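# Reorient a loose object on the upturned robot palm

## Task

The object starts loose on the upward-facing palm. Rotate it using this hand alone until its orientation relative to the hand matches both goal pictures. The wrist camera, its post and the last arm link count as part of the hand. Touching anything else, or leaving the hand, is a failure. To finish, the object must rest still for a moment on the palm or fingers, clear of the wrist, camera and post. The palm must face straight up, and no hand motor may show 'moving' or 'overload' or be building toward a shutdown; a motor dead from the start is exempt. Then declare the task done. The hand is then opened for you, and the orientation must still be correct once it is open, with the object only lying on the open hand.

## Robot and tools

ROBOT. A six-joint Doosan M1013 arm carries a 16-motor right hand: index, middle and ring fingers plus a thumb. Only the rubber fingertip caps grip well. A wrist camera sits on the hand, and a fixed mast on the palm side can collide with things.

FRAMES. Scene frame: origin on the table top under the arm base, +z up, +y to the left when looking along +x. Hand-point frame: the hand point sits in front of the palm, where thumb, index and middle tips meet in a pinch. +z runs along the straightened fingers toward the tips, +x runs across the palm away from the thumb, and +y points out of the palm face. The palm face is at y = -0.062 m. Straight-finger knuckles are at z = -0.017 m, with tips 0.139 m beyond; bending moves the tips toward +y. The mast occupies x +0.05 to +0.10, z -0.16 to -0.11, up to y = +0.06 m. 'Palm facing up' means the hand's +y points along scene +z.

execute_actions(actions). This is a list of actions run in sequence; an empty list just returns the current state and images. Each action is a list of up to 15 rows. Each row lasts one 1/30 s step, and a short table repeats its final row to fill 15 steps (0.5 s). Every row is one flat list of 24 numbers, each in [-1, 1]:
- 1-6: dx, dy, dz, rx, ry, rz. These are an offset, not a pose. They are measured in the hand-point axes from the pose measured at the start of that action; for a call's first action, that is the last reported pose. Each row counts from that start, not from the previous row. 1.0 means 0.6 m, or 180 degrees. rx, ry, rz form a single rotation vector.
- 7-22: sixteen hinge goals, each an absolute angle scaled linearly between the hinge's stops, in this order: index_mcp, index_abd, index_pip, index_dip, middle_mcp, middle_abd, middle_pip, middle_dip, ring_mcp, ring_abd, ring_pip, ring_dip, thumb_cmc, thumb_axl, thumb_mcp, thumb_ipl.
- 23: current_limit, a cap on every motor's current: -1 gives 0 mA and +1 gives 550 mA, with 11 mA as the minimum.
- 24: speed. Set points travel at (speed+1)/2 of 5.9 rad/s.
The defaults are 0.4 and -0.6, and whatever was last sent stays in force. An optional 6 extra numbers, each 0 to 1, scale the stiffness of each arm joint from base outward.

HINGE SCALES, given as degrees at +1 and at -1, then the value that means straight. On each finger, lower values bend toward the palm:
- _mcp: -18, +128; 0.75
- _abd swings the finger away from the thumb: -60, +60; 0.00
- _pip: -29, +108; 0.58
- _dip: -21, +117; 0.70
Thumb:
- thumb_cmc: -20, +120; 0.71. Lower values swing the thumb from beside the palm to in front of it.
- thumb_axl rolls the thumb about its own length: -27, +140; 0.68
- thumb_mcp: -69, +109; 0.23
- thumb_ipl: -77, +108; 0.17
With thumb_axl straight, lowering thumb_mcp or thumb_ipl curls the thumb toward +z. At thumb_axl -0.40 they curl it in the direction thumb_cmc swings.

ARM LIMITS. Each step, the commanded pose is clipped to within 70 mm and 16 degrees of the measured pose. When the controller cannot reach both, position takes priority over orientation. Send the remainder of a large motion in later actions.

move(target, speed, blocking). target is one 24-number row laid out as above. Its pose part is an offset from the last pose a result reported; its hand numbers are sent at the start. The hand point follows a straight path. speed is the top path speed in m/s, from 0.002 to 0.5 (default 0.25); rotation is capped at twice that in rad/s. A path runs 0.5 to 10 s and does not slow for obstacles. With blocking=false you get a result after 0.5 s; check progress with wait(0), or end the move with stop, before sending anything else. The 'move:' line reports how it ended: done, off_target, moving, held or fault. limits=paced means the pose was clipped; limits=held means checks blocked some steps.

OTHER TOOLS
- wait(seconds): runs 0 to 10 s while holding the last command.
- stop(): brakes a running move.
- zoom_image(camera, region): camera is cam_high, cam_low or cam_wrist; region is [x0, y0, x1, y1] in pixels of that camera's 504x504 image, at most 504 by 504.
- show_instructions(): shows the goal images.
- read_manual(section): returns licence texts.
- finished_scene(scene): pass the current scene number to declare done.

RESULTS
- The state line gives end_effector_position (metres) and end_effector_quat_wxyz in the scene frame, plus velocities.
- 'Hand target' is the pose the controller is currently driving toward.
- hand_goal, hand_measured, hand_current_ma (positive pushes toward -1) and hand_state list one entry per motor, in the order above. hand_state is one of: moving, goal, blocked, overload.
- HELD marks a step reading that was held back.
- 'pose unreachable' means the clearance check altered the command.
- HAND FAULT, fault stops and MOTOR HOT lines warn of trouble. After a fault, the remaining calls in that reply are skipped.

GRIPPING. A finger presses only while its goal lies past the object's surface. Repeating hand_measured values slackens a grip; repeating hand_goal values keeps it.

AVOID
- Any motor at 495 mA or more for 5 s in total shuts down for 10 s. Keep current_limit moderate and avoid long hard squeezes.
- Keep joint torque under the load limits: waist 312, shoulder 312, elbow 147, each wrist joint 41.4 N m.
- Keep any outside force under 144 N. Either fault freezes the arm for 10 s.
- The arm is stiff, so don't command poses into hard contact.
- Don't let the object touch anything but the hand, fall, or get knocked off the table.
- Fast hand or arm motions can fling a loose object; brief outside pushes may also occur.
- Before finishing, make the palm level facing up and let the motors settle at goal.

Each tool is called after "Call:" as name(argument=value, ...) on one line, values as JSON.

Reference images:

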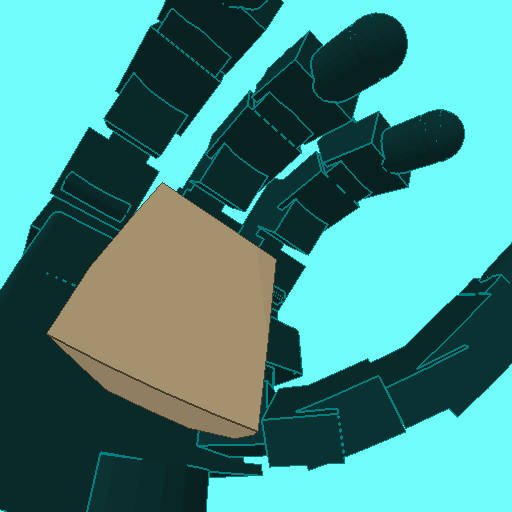

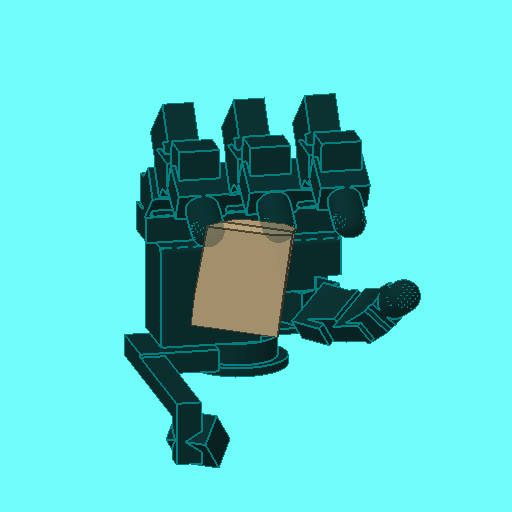

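## Session

Call:
execute_actions(actions=[])

Scene clock: 0.00 s.
end_effector_position=(+0.6972, +0.0096, +0.5621) hand_goal=(+0.046, +0.000, -0.008, +0.280, +0.046, +0.000, -0.008, +0.280, +0.046, +0.000, -0.008, +0.280, -0.104, +0.266, +0.032, -0.018) hand_measured=(+0.062, +0.000, -0.006, +0.282, +0.060, +0.000, -0.006, +0.282, +0.060, +0.000, -0.006, +0.282, -0.090, +0.270, +0.034, -0.016) hand_current_ma=(+85, +0, +13, +12, +79, +0, +13, +12, +79, +0, +13, +12, +76, +26, +13, +12) hand_state=(goal, goal, goal, goal, goal, goal, goal, goal, goal, goal, goal, goal, goal, goal, goal, goal) hand_current_limit=0.40 hand_speed=-0.60 end_effector_quat_wxyz=(+0.708, +0.693, +0.087, +0.107) end_effector_velocity=(+0.000, +0.000, -0.000) end_effector_angular_velocity=(-0.000, +0.002, +0.000)
Joint positions: [ 0.295  0.388  1.768 -1.566  1.628 -0.959]
Joint velocities: [ 0.     0.     0.     0.    -0.001 -0.001]
Hand target: +0.697, +0.010, +0.562; +0.708, +0.693, +0.087, +0.107
Joint stiffness scale: [1. 1. 1. 1. 1. 1.]

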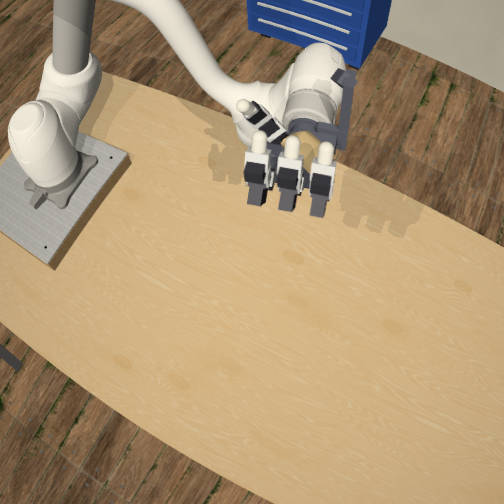

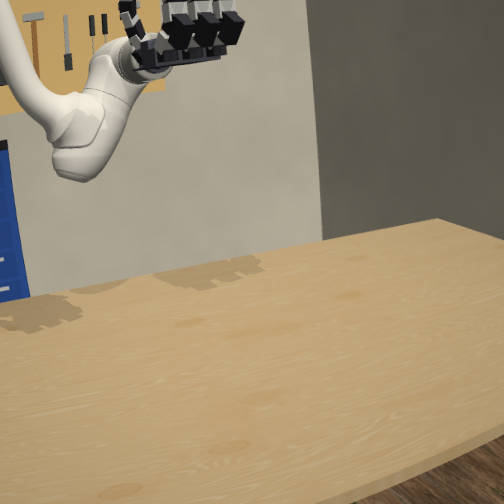

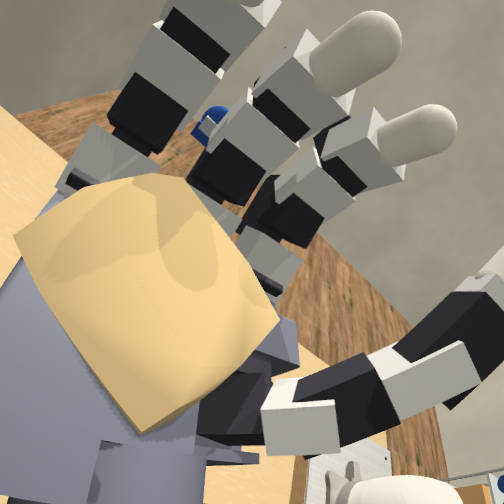

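Call:
move(target=[0,-0.25,0.25,0,0,0, 0.6,0,0.5,0.6, 0.6,0,0.5,0.6, 0.6,0,0.5,0.6, 0.5,0.266,0.03,-0.02, 0.4,-0.6], speed=0.1)

Call:
zoom_image(camera="cam_high", region=[180,120,400,340])

Call:
zoom_image(camera="cam_low", region=[120,40,420,340])

Scene clock: 14.97 s.
end_effector_position=(+0.7423, -0.1358, +0.4197) hand_goal=(+0.600, +0.000, +0.500, +0.600, +0.600, +0.000, +0.500, +0.600, +0.600, +0.000, +0.500, +0.600, +0.500, +0.266, +0.030, -0.020) hand_measured=(+0.610, +0.000, +0.500, +0.598, +0.610, +0.000, +0.500, +0.598, +0.610, +0.000, +0.500, +0.598, +0.510, +0.270, +0.032, -0.018) hand_current_ma=(+59, +0, +4, -11, +55, +0, +4, -11, +55, +0, +5, -11, +51, +25, +14, +12) hand_state=(goal, goal, goal, goal, goal, goal, goal, goal, goal, goal, goal, goal, goal, goal, goal, goal) hand_current_limit=0.40 hand_speed=-0.60 end_effector_quat_wxyz=(+0.709, +0.692, +0.084, +0.107) end_effector_velocity=(+0.000, -0.001, -0.001) end_effector_angular_velocity=(-0.001, -0.001, +0.001)
Joint positions: [ 0.078  0.55   1.835 -1.71   1.483 -0.718]
Joint velocities: [-0.001  0.001  0.    -0.002 -0.001  0.003]
Hand target: +0.743, -0.137, +0.416; +0.708, +0.693, +0.087, +0.107
Off the commanded pose: 0.004 m, 0 deg.
Joint stiffness scale: [1. 1. 1. 1. 1. 1.]
move: off_target
camera_calibration (this result's frames):
cam_wrist: T_world_to_cam=[[-0.758672, -0.177587, 0.626801, 0.307146], [-0.592901, 0.586925, -0.551351, 0.704364], [-0.269972, -0.789925, -0.550575, 0.446333], [0, 0, 0, 1]] pos_world=[0.771138, -0.00629354, 0.441572]

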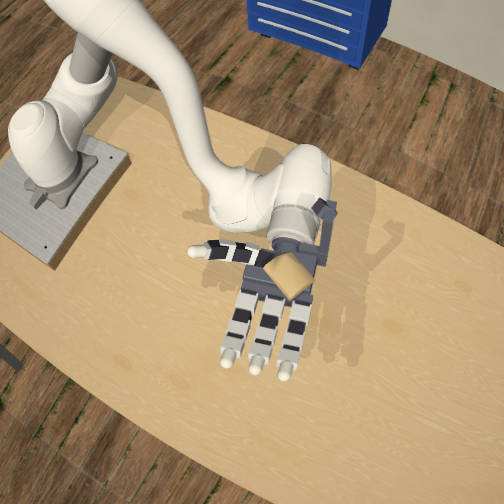

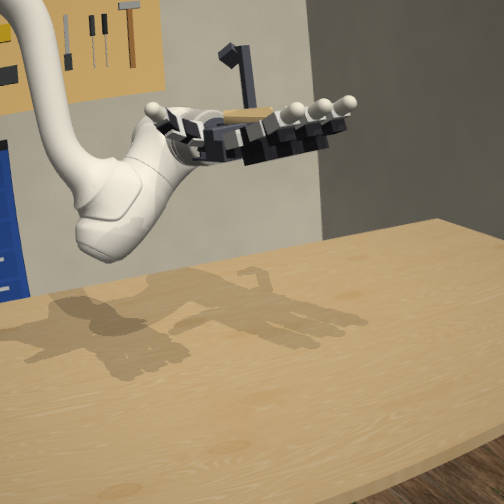

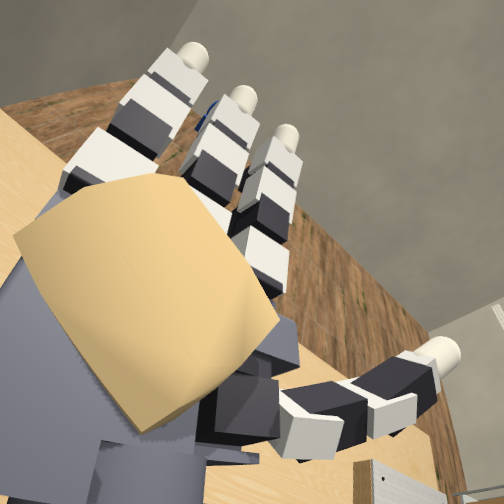

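Region (180, 120, 400, 340) of cam_high's 504x504 image, scaled by 2.291, with more detail than that image has.

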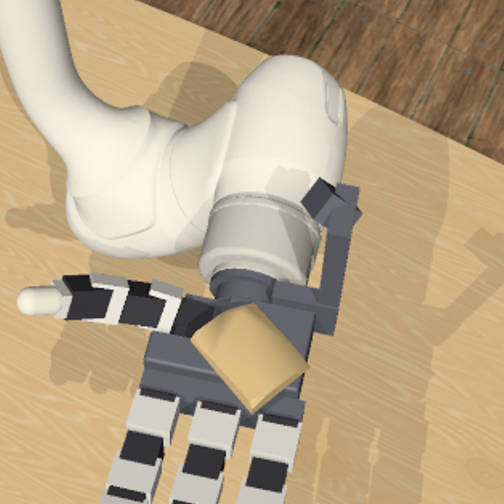

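Region (120, 40, 420, 340) of cam_low's 504x504 image, scaled by 1.680, with more detail than that image has.

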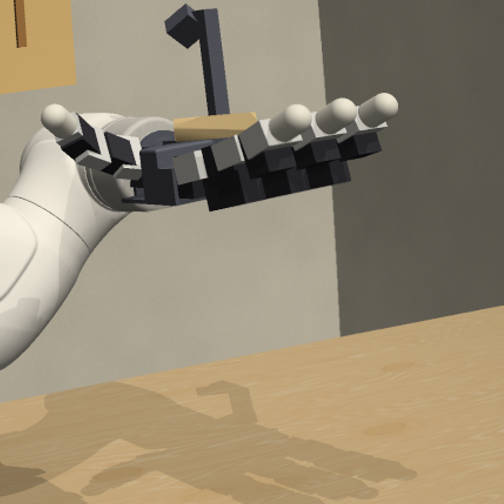

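Call:
move(target=[0,0,0,0.13,0,0, 0.75,0,0.5,-0.5, 0.75,0,0.5,-0.5, 0.75,0,0.5,-0.5, 0.5,0.266,0.03,-0.02, 0.4,-0.6], speed=0.1)

Scene clock: 24.37 s.
end_effector_position=(+0.7401, -0.1371, +0.4181) hand_goal=(+0.750, +0.000, +0.500, -0.500, +0.750, +0.000, +0.500, -0.500, +0.750, +0.000, +0.500, -0.500, +0.500, +0.266, +0.030, -0.020) hand_measured=(+0.760, +0.000, +0.502, -0.496, +0.762, +0.000, +0.502, -0.496, +0.760, +0.000, +0.502, -0.498, +0.510, +0.270, +0.032, -0.018) hand_current_ma=(+59, +0, +5, +16, +66, +0, +9, +16, +60, +0, +7, +15, +51, +25, +14, +12) hand_state=(goal, goal, goal, goal, goal, goal, goal, goal, goal, goal, goal, goal, goal, goal, goal, goal) hand_current_limit=0.40 hand_speed=-0.60 end_effector_quat_wxyz=(+0.557, +0.820, +0.103, +0.084) end_effector_velocity=(+0.000, +0.000, -0.001) end_effector_angular_velocity=(+0.010, +0.006, +0.000)
Joint positions: [ 0.099  0.428  1.794 -1.351  1.237 -0.958]
Joint velocities: [ 0.    -0.001 -0.002  0.011 -0.005 -0.009]
Hand target: +0.742, -0.136, +0.420; +0.554, +0.821, +0.104, +0.087
Off the commanded pose: 0.003 m, 1 deg.
Joint stiffness scale: [1. 1. 1. 1. 1. 1.]
move: done
camera_calibration (this result's frames):
cam_wrist: T_world_to_cam=[[-0.687995, -0.419993, 0.591835, 0.235304], [-0.640562, 0.734744, -0.223231, 0.621359], [-0.341092, -0.532689, -0.774532, 0.625428], [0, 0, 0, 1]] pos_world=[0.773235, -0.0245548, 0.483859]

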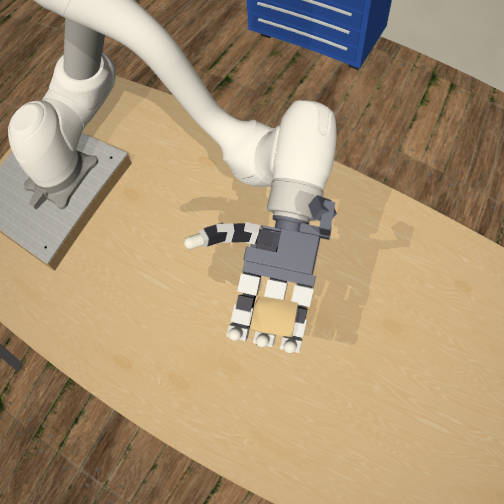

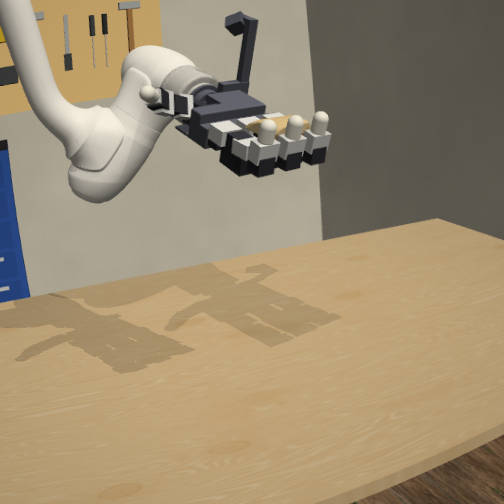

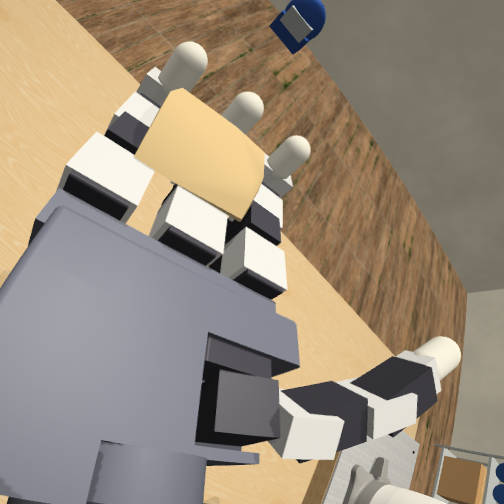

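Call:
move(target=[0,0,0,0.25,0,0, -0.3,0,0.5,-0.5, -0.3,0,0.5,-0.5, -0.3,0,0.5,-0.5, 0.0,0.266,0.03,-0.02, 0.4,-0.88], speed=0.1)

Scene clock: 37.57 s.
end_effector_position=(+0.7409, -0.1360, +0.4149) hand_goal=(-0.300, +0.000, +0.500, -0.500, -0.300, +0.000, +0.500, -0.500, -0.300, +0.000, +0.500, -0.500, +0.000, +0.266, +0.030, -0.020) hand_measured=(-0.272, +0.000, +0.502, -0.498, -0.272, +0.000, +0.502, -0.498, -0.272, +0.000, +0.502, -0.498, +0.010, +0.270, +0.028, -0.020) hand_current_ma=(+148, +0, +5, +14, +151, +0, +9, +13, +155, +0, +7, +13, +49, +25, -11, +7) hand_state=(blocked, goal, goal, goal, blocked, goal, goal, goal, blocked, goal, goal, goal, goal, goal, goal, goal) hand_current_limit=0.40 hand_speed=-0.88 end_effector_quat_wxyz=(+0.203, +0.970, +0.129, +0.039) end_effector_velocity=(-0.000, +0.000, -0.001) end_effector_angular_velocity=(+0.010, +0.004, +0.000)
Joint positions: [-0.019  0.301  1.612 -0.441  1.133 -1.654]
Joint velocities: [-0.003 -0.    -0.002  0.012  0.003 -0.009]
Hand target: +0.740, -0.137, +0.418; +0.201, +0.970, +0.128, +0.038
Off the commanded pose: 0.003 m, 0 deg.
Joint stiffness scale: [1. 1. 1. 1. 1. 1.]
move: done
camera_calibration (this result's frames):
cam_wrist: T_world_to_cam=[[-0.581997, -0.771777, 0.256203, 0.251076], [-0.630663, 0.627271, 0.456941, 0.316149], [-0.513365, 0.10436, -0.851801, 0.87014], [0, 0, 0, 1]] pos_world=[0.792208, -0.0953444, 0.532399]

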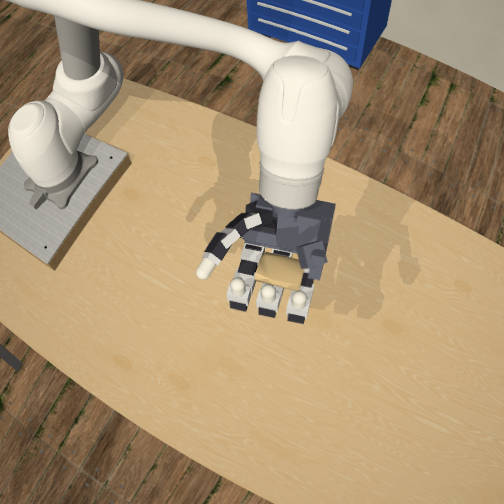

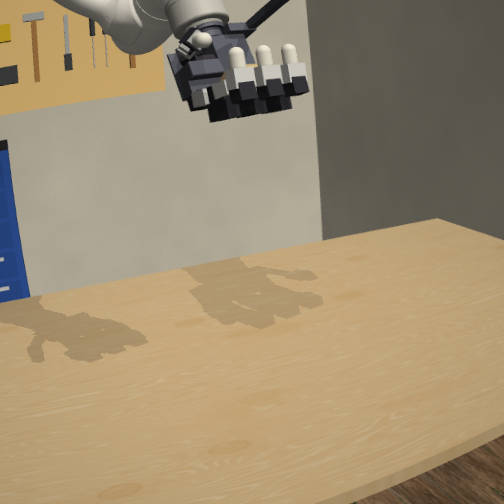

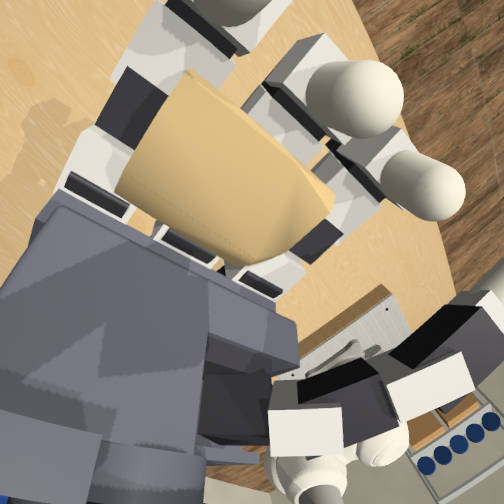

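Now bend mcp fully, then rotate back.

Call:
move(target=[0,0,0,0,0,0, -0.9,0,0.5,0.0, -0.9,0,0.5,0.0, -0.9,0,0.5,0.0, 0.0,0.266,0.03,-0.02, 0.4,-0.8])

Call:
move(target=[0,0,0,-0.33,0,0, -0.9,0,0.5,0.0, -0.9,0,0.5,0.0, -0.9,0,0.5,0.0, 0.0,0.266,0.03,-0.02, 0.4,-0.8], speed=0.15)

Call:
move(target=[0,0,0,0,0,0, 0.4,0,0.5,0.6, 0.4,0,0.5,0.6, 0.4,0,0.5,0.6, 0.5,0.266,0.03,-0.02, 0.4,-0.7])

Call:
zoom_image(camera="cam_high", region=[180,180,400,400])

Scene clock: 46.70 s.
end_effector_position=(+0.7408, -0.1360, +0.4148) hand_goal=(-0.900, +0.000, +0.500, +0.000, -0.900, +0.000, +0.500, +0.000, -0.900, +0.000, +0.500, +0.000, +0.000, +0.266, +0.030, -0.020) hand_measured=(-0.880, +0.000, +0.502, -0.004, -0.872, +0.000, +0.502, -0.002, -0.876, +0.000, +0.502, -0.002, +0.010, +0.270, +0.028, -0.020) hand_current_ma=(+103, +0, +5, -15, +152, +0, +9, -15, +139, +0, +7, -15, +48, +25, -12, +7) hand_state=(goal, goal, goal, goal, blocked, goal, goal, goal, blocked, goal, goal, goal, goal, goal, goal, goal) hand_current_limit=0.40 hand_speed=-0.80 end_effector_quat_wxyz=(+0.202, +0.970, +0.129, +0.039) end_effector_velocity=(-0.001, +0.000, +0.000) end_effector_angular_velocity=(-0.000, +0.001, +0.001)
Joint positions: [-0.02   0.301  1.612 -0.44   1.133 -1.655]
Joint velocities: [ 0.    -0.001  0.001 -0.     0.001 -0.001]
Hand target: +0.741, -0.136, +0.415; +0.203, +0.970, +0.129, +0.039
Off the commanded pose: 0.000 m, 0 deg.
Joint stiffness scale: [1. 1. 1. 1. 1. 1.]
move: done
camera_calibration (this result's frames):
cam_wrist: T_world_to_cam=[[-0.581814, -0.772055, 0.25578, 0.251095], [-0.63047, 0.626802, 0.457851, 0.315561], [-0.513809, 0.105122, -0.851439, 0.870311], [0, 0, 0, 1]] pos_world=[0.792216, -0.0954241, 0.532312]

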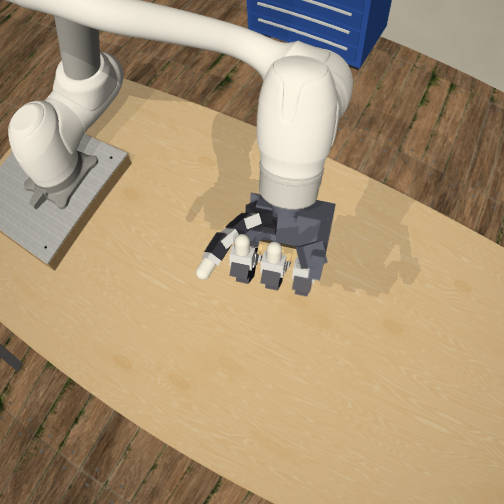

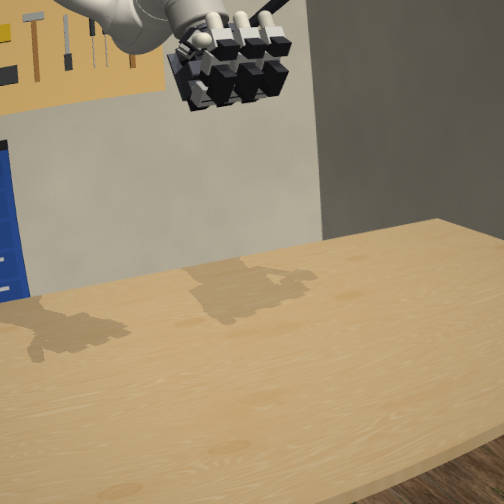

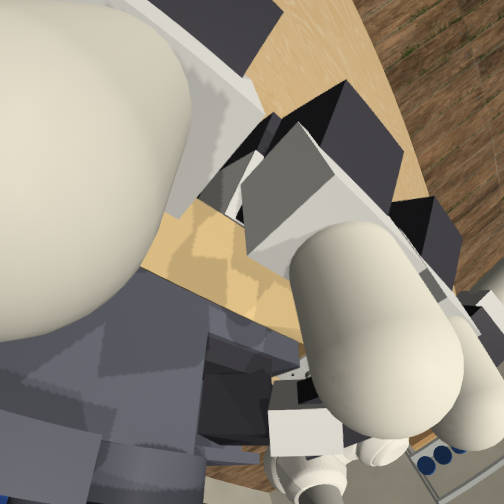

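Scene clock: 50.53 s.
end_effector_position=(+0.7428, -0.1348, +0.4162) hand_goal=(-0.900, +0.000, +0.500, +0.000, -0.900, +0.000, +0.500, +0.000, -0.900, +0.000, +0.500, +0.000, +0.000, +0.266, +0.030, -0.020) hand_measured=(-0.898, +0.000, +0.502, -0.004, -0.900, +0.000, +0.502, -0.002, -0.902, +0.000, +0.502, -0.002, +0.008, +0.270, +0.028, -0.020) hand_current_ma=(+11, +0, +5, -15, -4, +0, +6, -15, -8, +0, +6, -15, +43, +25, -8, +6) hand_state=(goal, goal, goal, goal, goal, goal, goal, goal, goal, goal, goal, goal, goal, goal, goal, goal) hand_current_limit=0.40 hand_speed=-0.80 end_effector_quat_wxyz=(+0.653, +0.745, +0.093, +0.100) end_effector_velocity=(-0.000, +0.000, +0.002) end_effector_angular_velocity=(-0.009, -0.006, -0.000)
Joint positions: [ 0.095  0.505  1.825 -1.584  1.376 -0.792]
Joint velocities: [-0.001  0.002  0.    -0.008  0.007  0.006]
Hand target: +0.741, -0.136, +0.415; +0.656, +0.742, +0.093, +0.098
Off the commanded pose: 0.003 m, 0 deg.
Joint stiffness scale: [1. 1. 1. 1. 1. 1.]
move: done
camera_calibration (this result's frames):
cam_wrist: T_world_to_cam=[[-0.730288, -0.275915, 0.62494, 0.276342], [-0.618173, 0.656272, -0.432632, 0.68091], [-0.290761, -0.702267, -0.649831, 0.51394], [0, 0, 0, 1]] pos_world=[0.772163, -0.00969177, 0.45586]

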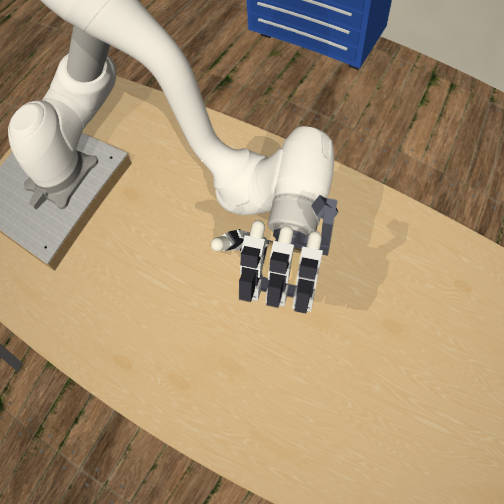

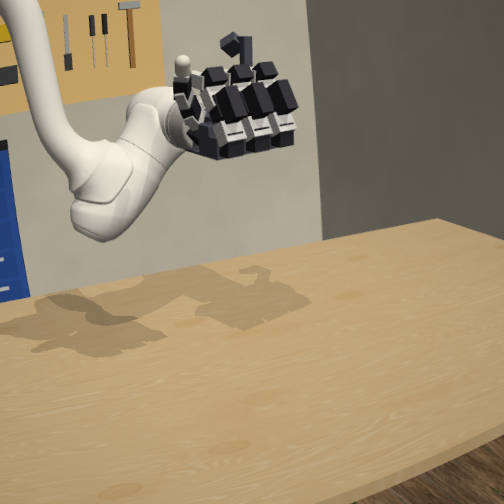

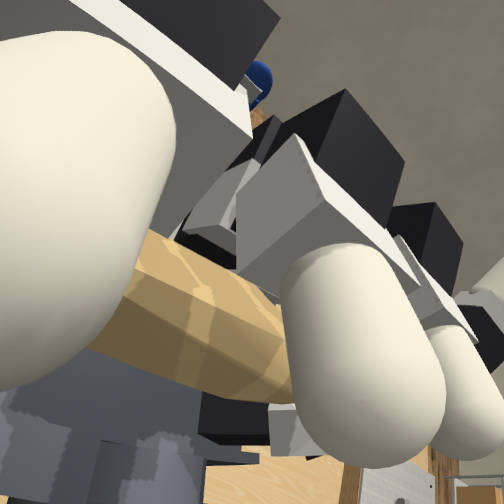

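Scene clock: 52.67 s.
end_effector_position=(+0.7428, -0.1348, +0.4162) hand_goal=(+0.400, +0.000, +0.500, +0.600, +0.400, +0.000, +0.500, +0.600, +0.400, +0.000, +0.500, +0.600, +0.500, +0.266, +0.030, -0.020) hand_measured=(+0.410, +0.000, +0.500, +0.598, +0.410, +0.000, +0.500, +0.598, +0.408, +0.000, +0.500, +0.598, +0.510, +0.270, +0.030, -0.020) hand_current_ma=(+55, +0, +5, -11, +52, +0, +5, -11, +51, +0, +5, -11, +49, +24, -1, +6) hand_state=(goal, goal, goal, goal, goal, goal, goal, goal, goal, goal, goal, goal, goal, goal, goal, goal) hand_current_limit=0.40 hand_speed=-0.70 end_effector_quat_wxyz=(+0.653, +0.745, +0.093, +0.100) end_effector_velocity=(+0.000, -0.000, -0.000) end_effector_angular_velocity=(+0.001, -0.001, +0.000)
Joint positions: [ 0.095  0.505  1.825 -1.584  1.376 -0.791]
Joint velocities: [-0.     0.    -0.    -0.    -0.001  0.001]
Hand target: +0.743, -0.135, +0.416; +0.653, +0.745, +0.093, +0.100
Off the commanded pose: 0.000 m, 0 deg.
Joint stiffness scale: [1. 1. 1. 1. 1. 1.]
move: done
camera_calibration (this result's frames):
cam_wrist: T_world_to_cam=[[-0.730342, -0.27582, 0.624919, 0.276389], [-0.618134, 0.656208, -0.432783, 0.680945], [-0.290707, -0.702364, -0.64975, 0.513871], [0, 0, 0, 1]] pos_world=[0.77216, -0.00968333, 0.455868]

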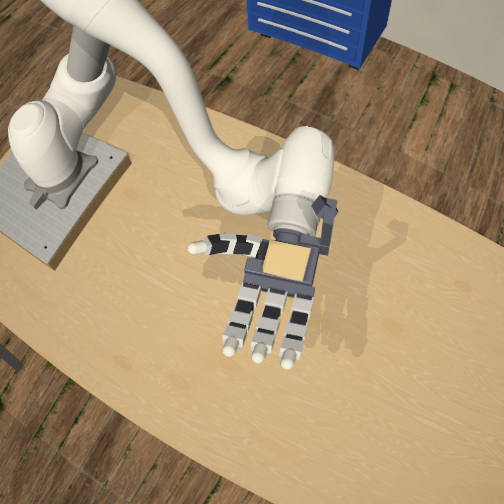

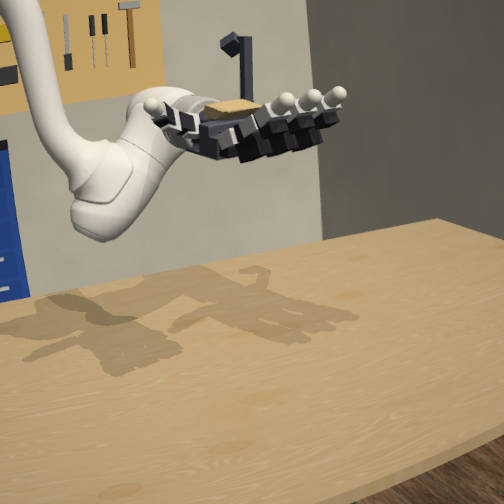

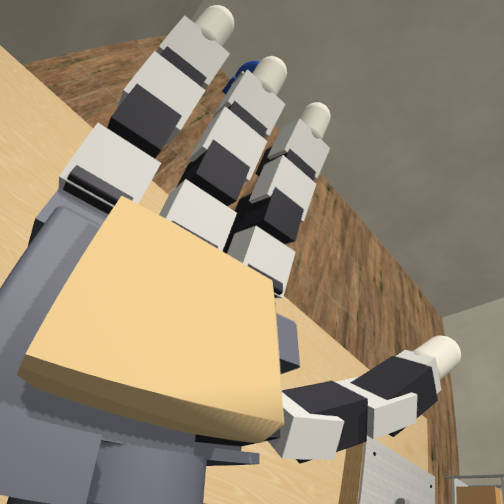

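Region (180, 180, 400, 400) of cam_high's 504x504 image, scaled by 2.291, with more detail than that image has.

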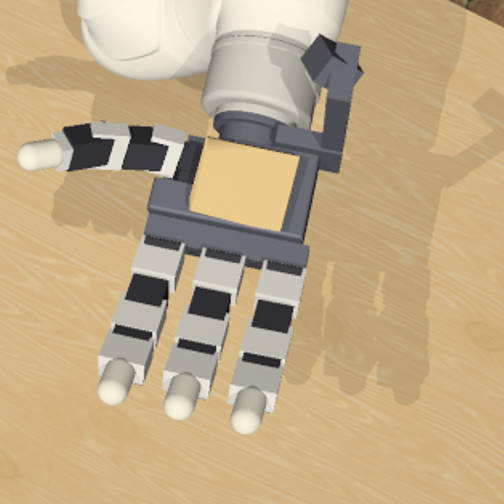

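Call:
move(target=[0,0,0,0,0,0, 0.75,0,0.58,-0.5, 0.75,0,0.58,-0.5, -0.45,0,0.58,0.6, 0.5,0.266,0.03,-0.02, 0.4,-0.6])

Call:
move(target=[0,0,0,0.07,0,0, 0.75,0,0.58,-0.5, 0.75,0,0.58,-0.5, -0.45,0,0.58,0.6, 0.5,0.266,0.03,-0.02, 0.4,-0.6], speed=0.06)

Call:
zoom_image(camera="cam_high", region=[180,180,400,400])

Scene clock: 78.73 s.
end_effector_position=(+0.7428, -0.1348, +0.4162) hand_goal=(+0.750, +0.000, +0.580, -0.500, +0.750, +0.000, +0.580, -0.500, -0.450, +0.000, +0.580, +0.600, +0.500, +0.266, +0.030, -0.020) hand_measured=(+0.760, +0.000, +0.580, -0.496, +0.760, +0.000, +0.580, -0.498, -0.442, +0.000, +0.580, +0.598, +0.510, +0.270, +0.030, -0.020) hand_current_ma=(+56, +0, +4, +16, +52, +0, +4, +16, +47, +0, +2, -11, +49, +24, -1, +6) hand_state=(goal, goal, goal, goal, goal, goal, goal, goal, goal, goal, goal, goal, goal, goal, goal, goal) hand_current_limit=0.40 hand_speed=-0.60 end_effector_quat_wxyz=(+0.653, +0.745, +0.093, +0.100) end_effector_velocity=(+0.000, -0.000, -0.001) end_effector_angular_velocity=(+0.000, +0.002, +0.001)
Joint positions: [ 0.095  0.505  1.825 -1.584  1.376 -0.791]
Joint velocities: [-0.     0.     0.001 -0.    -0.001 -0.001]
Hand target: +0.743, -0.135, +0.416; +0.653, +0.745, +0.093, +0.100
Off the commanded pose: 0.000 m, 0 deg.
Joint stiffness scale: [1. 1. 1. 1. 1. 1.]
move: done
camera_calibration (this result's frames):
cam_wrist: T_world_to_cam=[[-0.730342, -0.27582, 0.624919, 0.276389], [-0.618134, 0.656208, -0.432783, 0.680945], [-0.290707, -0.702364, -0.64975, 0.513871], [0, 0, 0, 1]] pos_world=[0.77216, -0.00968336, 0.455868]

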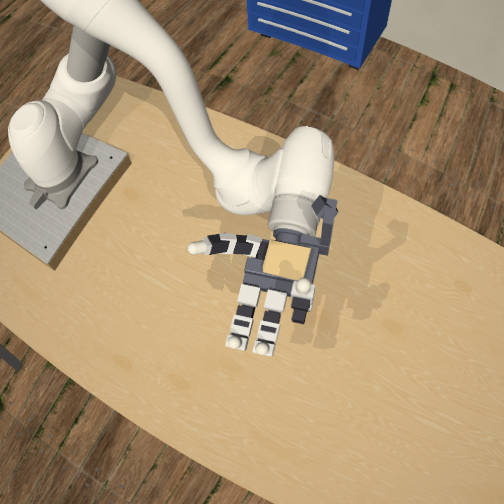

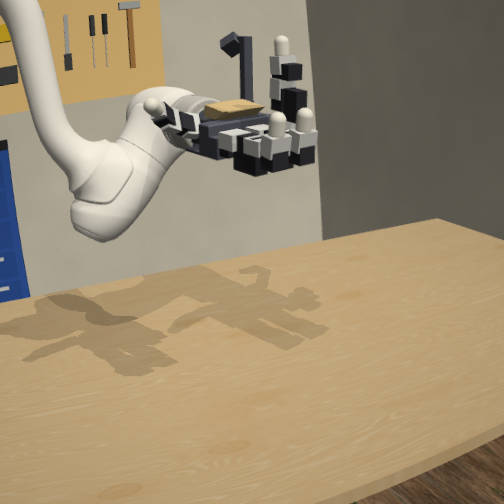

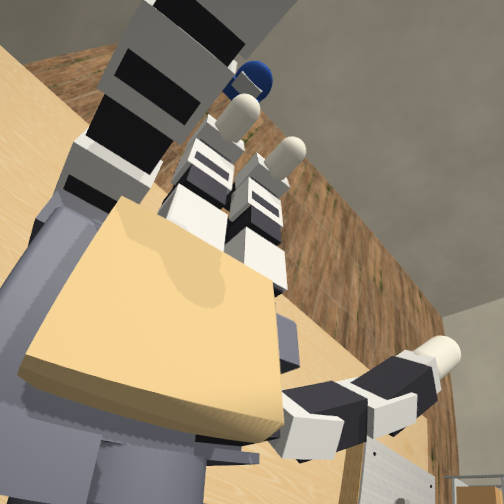

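Scene clock: 80.83 s.
end_effector_position=(+0.7406, -0.1364, +0.4147) hand_goal=(+0.750, +0.000, +0.580, -0.500, +0.750, +0.000, +0.580, -0.500, -0.450, +0.000, +0.580, +0.600, +0.500, +0.266, +0.030, -0.020) hand_measured=(+0.762, +0.000, +0.580, -0.496, +0.760, +0.000, +0.580, -0.498, -0.442, +0.000, +0.580, +0.598, +0.510, +0.270, +0.030, -0.020) hand_current_ma=(+59, +0, +4, +16, +53, +0, +4, +16, +47, +0, +2, -11, +49, +24, -1, +6) hand_state=(goal, goal, goal, goal, goal, goal, goal, goal, goal, goal, goal, goal, goal, goal, goal, goal) hand_current_limit=0.40 hand_speed=-0.60 end_effector_quat_wxyz=(+0.571, +0.810, +0.103, +0.086) end_effector_velocity=(+0.000, -0.000, -0.001) end_effector_angular_velocity=(+0.010, +0.003, -0.000)
Joint positions: [ 0.1    0.441  1.802 -1.387  1.253 -0.928]
Joint velocities: [-0.    -0.001 -0.002  0.01  -0.005 -0.006]
Hand target: +0.743, -0.135, +0.416; +0.568, +0.812, +0.104, +0.089
Off the commanded pose: 0.003 m, 1 deg.
Joint stiffness scale: [1. 1. 1. 1. 1. 1.]
move: done
camera_calibration (this result's frames):
cam_wrist: T_world_to_cam=[[-0.692235, -0.401255, 0.599837, 0.240329], [-0.639547, 0.726172, -0.252297, 0.63056], [-0.334349, -0.558273, -0.759303, 0.608524], [0, 0, 0, 1]] pos_world=[0.773097, -0.0217388, 0.476985]

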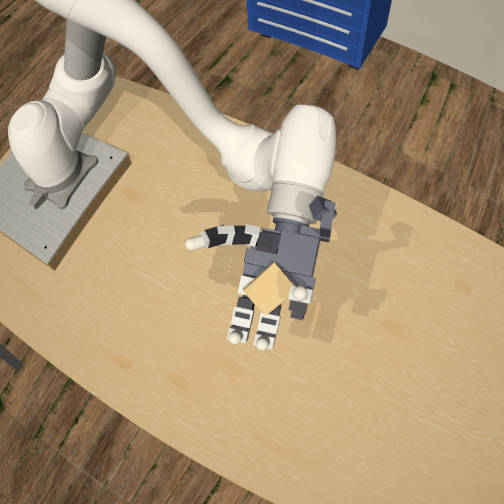

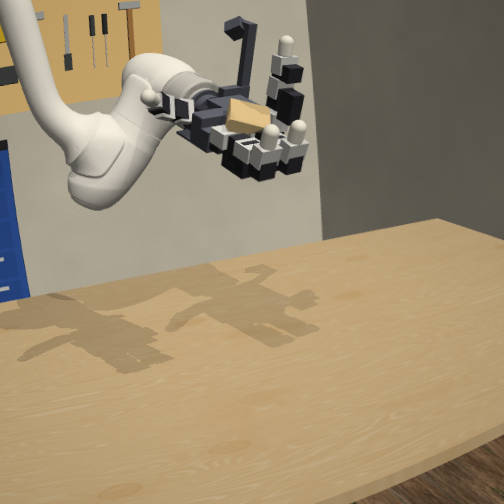

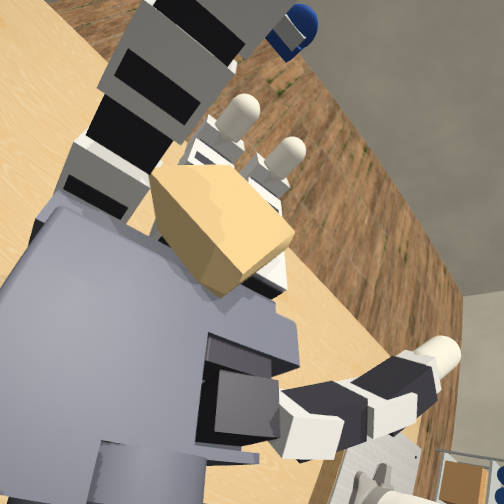

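Region (180, 180, 400, 400) of cam_high's 504x504 image, scaled by 2.291, with more detail than that image has.

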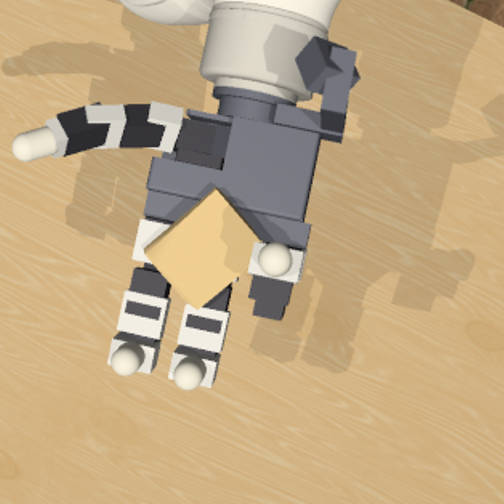

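Call:
execute_actions(actions=[])

Call:
zoom_image(camera="cam_high", region=[180,180,400,400])

Scene clock: 83.67 s.
end_effector_position=(+0.7406, -0.1364, +0.4146) hand_goal=(+0.750, +0.000, +0.580, -0.500, +0.750, +0.000, +0.580, -0.500, -0.450, +0.000, +0.580, +0.600, +0.500, +0.266, +0.030, -0.020) hand_measured=(+0.762, +0.000, +0.580, -0.496, +0.760, +0.000, +0.580, -0.498, -0.442, +0.000, +0.580, +0.598, +0.510, +0.270, +0.030, -0.020) hand_current_ma=(+59, +0, +4, +16, +53, +0, +4, +16, +47, +0, +2, -11, +49, +24, -1, +6) hand_state=(goal, goal, goal, goal, goal, goal, goal, goal, goal, goal, goal, goal, goal, goal, goal, goal) hand_current_limit=0.40 hand_speed=-0.60 end_effector_quat_wxyz=(+0.571, +0.810, +0.103, +0.086) end_effector_velocity=(+0.000, -0.000, +0.000) end_effector_angular_velocity=(+0.001, -0.001, +0.000)
Joint positions: [ 0.1    0.441  1.802 -1.386  1.252 -0.929]
Joint velocities: [-0.    -0.    -0.     0.    -0.001  0.001]
Hand target: +0.743, -0.135, +0.416; +0.568, +0.812, +0.104, +0.089
Off the commanded pose: 0.003 m, 1 deg.
Joint stiffness scale: [1. 1. 1. 1. 1. 1.]
camera_calibration (this result's frames):
cam_wrist: T_world_to_cam=[[-0.691921, -0.401747, 0.59987, 0.240098], [-0.639672, 0.726391, -0.25135, 0.63025], [-0.334761, -0.557635, -0.759591, 0.60893], [0, 0, 0, 1]] pos_world=[0.773129, -0.0217883, 0.476923]

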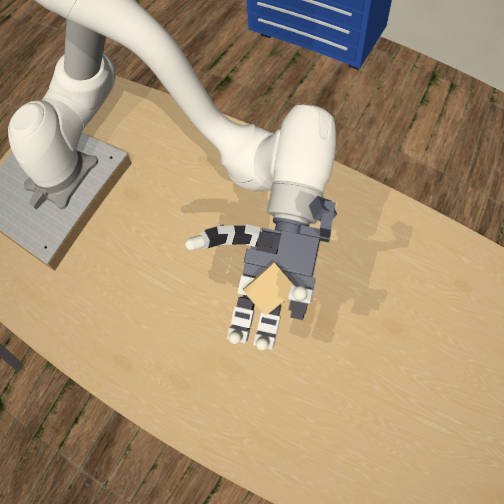

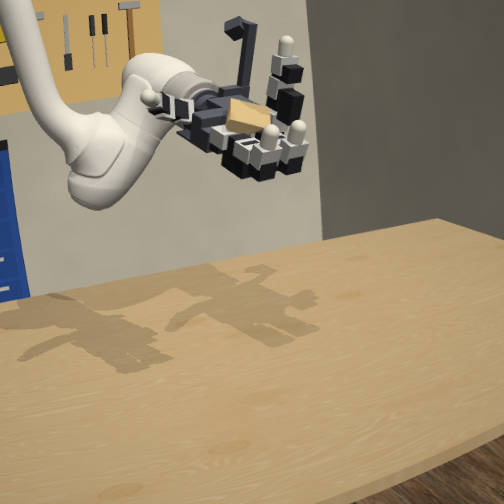

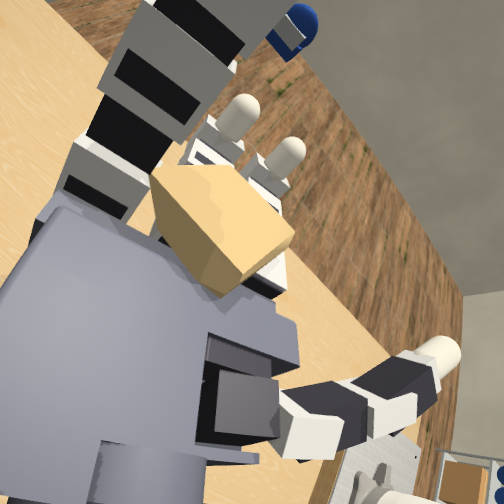

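Region (180, 180, 400, 400) of cam_high's 504x504 image, scaled by 2.291, with more detail than that image has.

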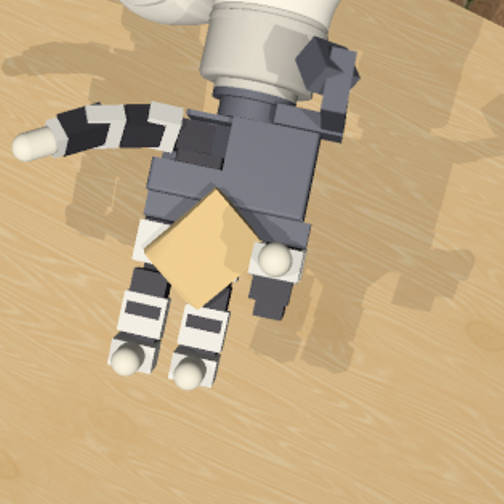

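Call:
move(target=[0,0,0,-0.04,0,-0.07, 0.65,0,0.58,-0.5, 0.75,0,0.58,-0.5, -0.45,0,0.58,0.6, 0.5,0.266,0.03,-0.02, 0.4,-0.6], speed=0.06)

Call:
zoom_image(camera="cam_high", region=[180,180,400,400])

Scene clock: 92.17 s.
end_effector_position=(+0.7422, -0.1351, +0.4160) hand_goal=(+0.650, +0.000, +0.580, -0.500, +0.750, +0.000, +0.580, -0.500, -0.450, +0.000, +0.580, +0.600, +0.500, +0.266, +0.030, -0.020) hand_measured=(+0.680, +0.000, +0.580, -0.496, +0.760, +0.000, +0.580, -0.498, -0.442, +0.000, +0.580, +0.598, +0.510, +0.270, +0.030, -0.020) hand_current_ma=(+156, +0, +4, +16, +53, +0, +4, +16, +47, +0, +2, -11, +49, +24, -1, +6) hand_state=(blocked, goal, goal, goal, goal, goal, goal, goal, goal, goal, goal, goal, goal, goal, goal, goal) hand_current_limit=0.40 hand_speed=-0.60 end_effector_quat_wxyz=(+0.623, +0.759, +0.184, +0.034) end_effector_velocity=(+0.000, -0.000, +0.001) end_effector_angular_velocity=(-0.007, +0.005, +0.002)
Joint positions: [ 0.096  0.451  1.863 -1.517  1.302 -1.034]
Joint velocities: [-0.    -0.     0.002 -0.005  0.002 -0.004]
Hand target: +0.741, -0.136, +0.415; +0.626, +0.757, +0.185, +0.029
Off the commanded pose: 0.003 m, 1 deg.
Joint stiffness scale: [1. 1. 1. 1. 1. 1.]
move: done
camera_calibration (this result's frames):
cam_wrist: T_world_to_cam=[[-0.557913, -0.332815, 0.760242, 0.0839959], [-0.730031, 0.632496, -0.258851, 0.688093], [-0.3947, -0.699416, -0.595843, 0.568511], [0, 0, 0, 1]] pos_world=[0.773583, -0.00963494, 0.453]

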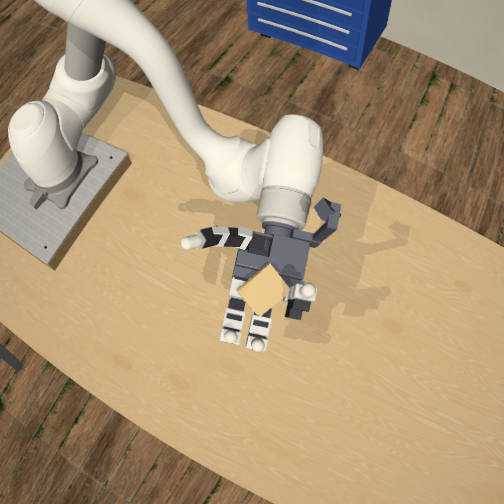

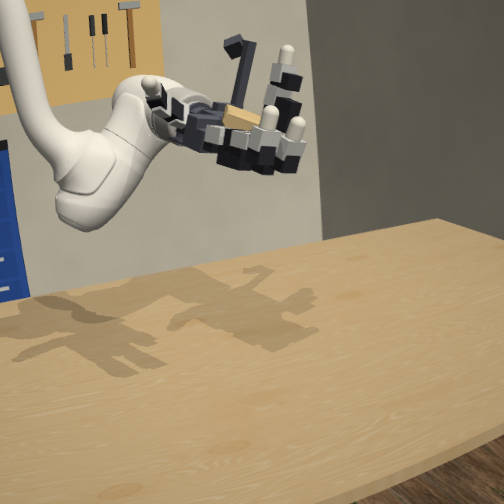

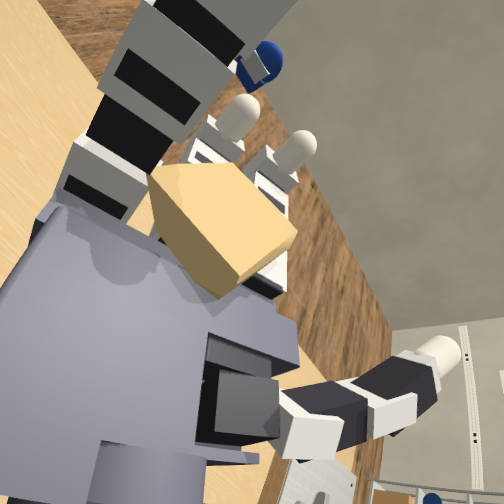

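Region (180, 180, 400, 400) of cam_high's 504x504 image, scaled by 2.291, with more detail than that image has.

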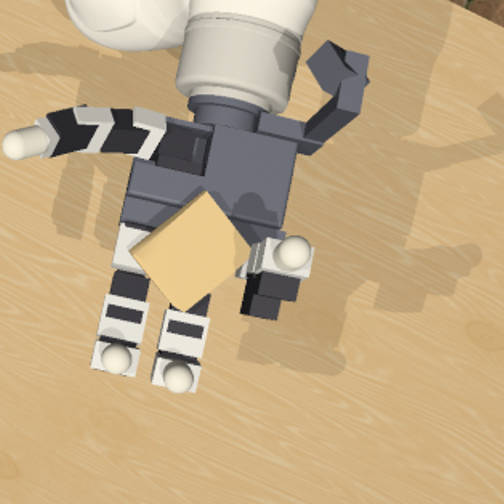

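Call:
move(target=[0,0,0,-0.08,0,0.03, 0.1,0,0.58,-0.5, 0.1,0,0.58,-0.5, -0.45,0,0.58,0.6, 0.5,0.266,0.03,-0.02, 0.4,-0.8], speed=0.06)

Call:
zoom_image(camera="cam_high", region=[180,180,400,400])

Scene clock: 102.70 s.
end_effector_position=(+0.7441, -0.1340, +0.4174) hand_goal=(+0.100, +0.000, +0.580, -0.500, +0.100, +0.000, +0.580, -0.500, -0.450, +0.000, +0.580, +0.600, +0.500, +0.266, +0.030, -0.020) hand_measured=(+0.120, +0.000, +0.580, -0.498, +0.120, +0.000, +0.580, -0.498, -0.444, +0.000, +0.580, +0.598, +0.510, +0.270, +0.030, -0.020) hand_current_ma=(+113, +0, +4, +12, +105, +0, +4, +12, +32, +0, +2, -11, +49, +24, +0, +6) hand_state=(blocked, goal, goal, goal, goal, goal, goal, goal, goal, goal, goal, goal, goal, goal, goal, goal) hand_current_limit=0.40 hand_speed=-0.80 end_effector_quat_wxyz=(+0.709, +0.685, +0.142, +0.088) end_effector_velocity=(+0.000, +0.000, +0.000) end_effector_angular_velocity=(-0.006, -0.005, +0.002)
Joint positions: [ 0.076  0.528  1.882 -1.752  1.44  -0.797]
Joint velocities: [-0.001  0.002  0.    -0.007  0.005  0.006]
Hand target: +0.742, -0.135, +0.416; +0.711, +0.683, +0.142, +0.087
Off the commanded pose: 0.003 m, 0 deg.
Joint stiffness scale: [1. 1. 1. 1. 1. 1.]
move: done
camera_calibration (this result's frames):
cam_wrist: T_world_to_cam=[[-0.676437, -0.201546, 0.708387, 0.211837], [-0.68071, 0.538303, -0.496854, 0.739227], [-0.281188, -0.818297, -0.501322, 0.430954], [0, 0, 0, 1]] pos_world=[0.767673, -0.00258448, 0.433272]

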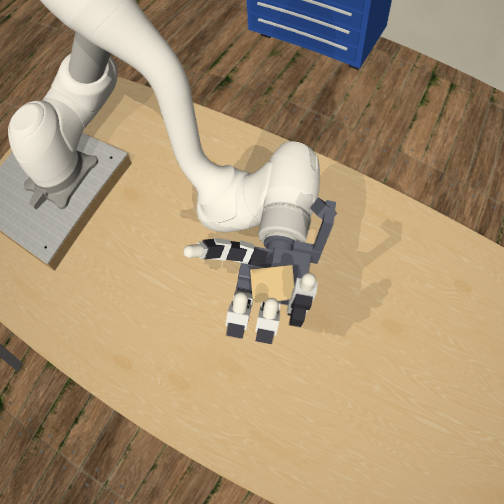

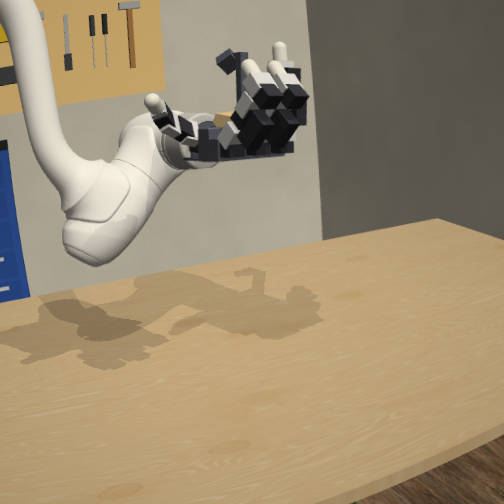

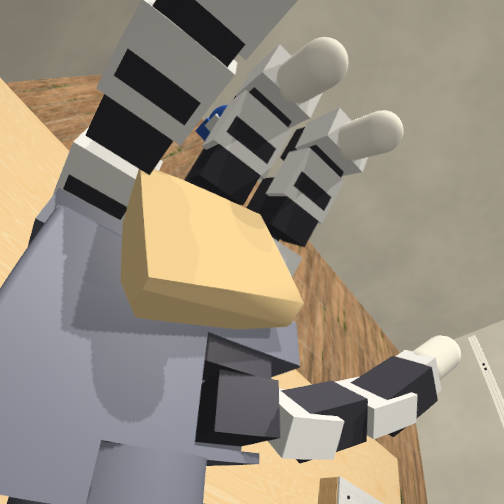

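Region (180, 180, 400, 400) of cam_high's 504x504 image, scaled by 2.291, with more detail than that image has.

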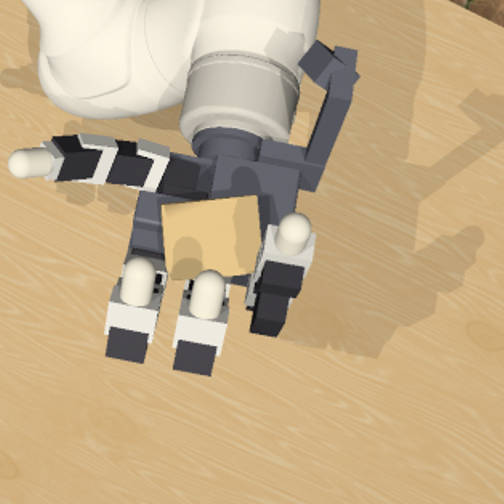

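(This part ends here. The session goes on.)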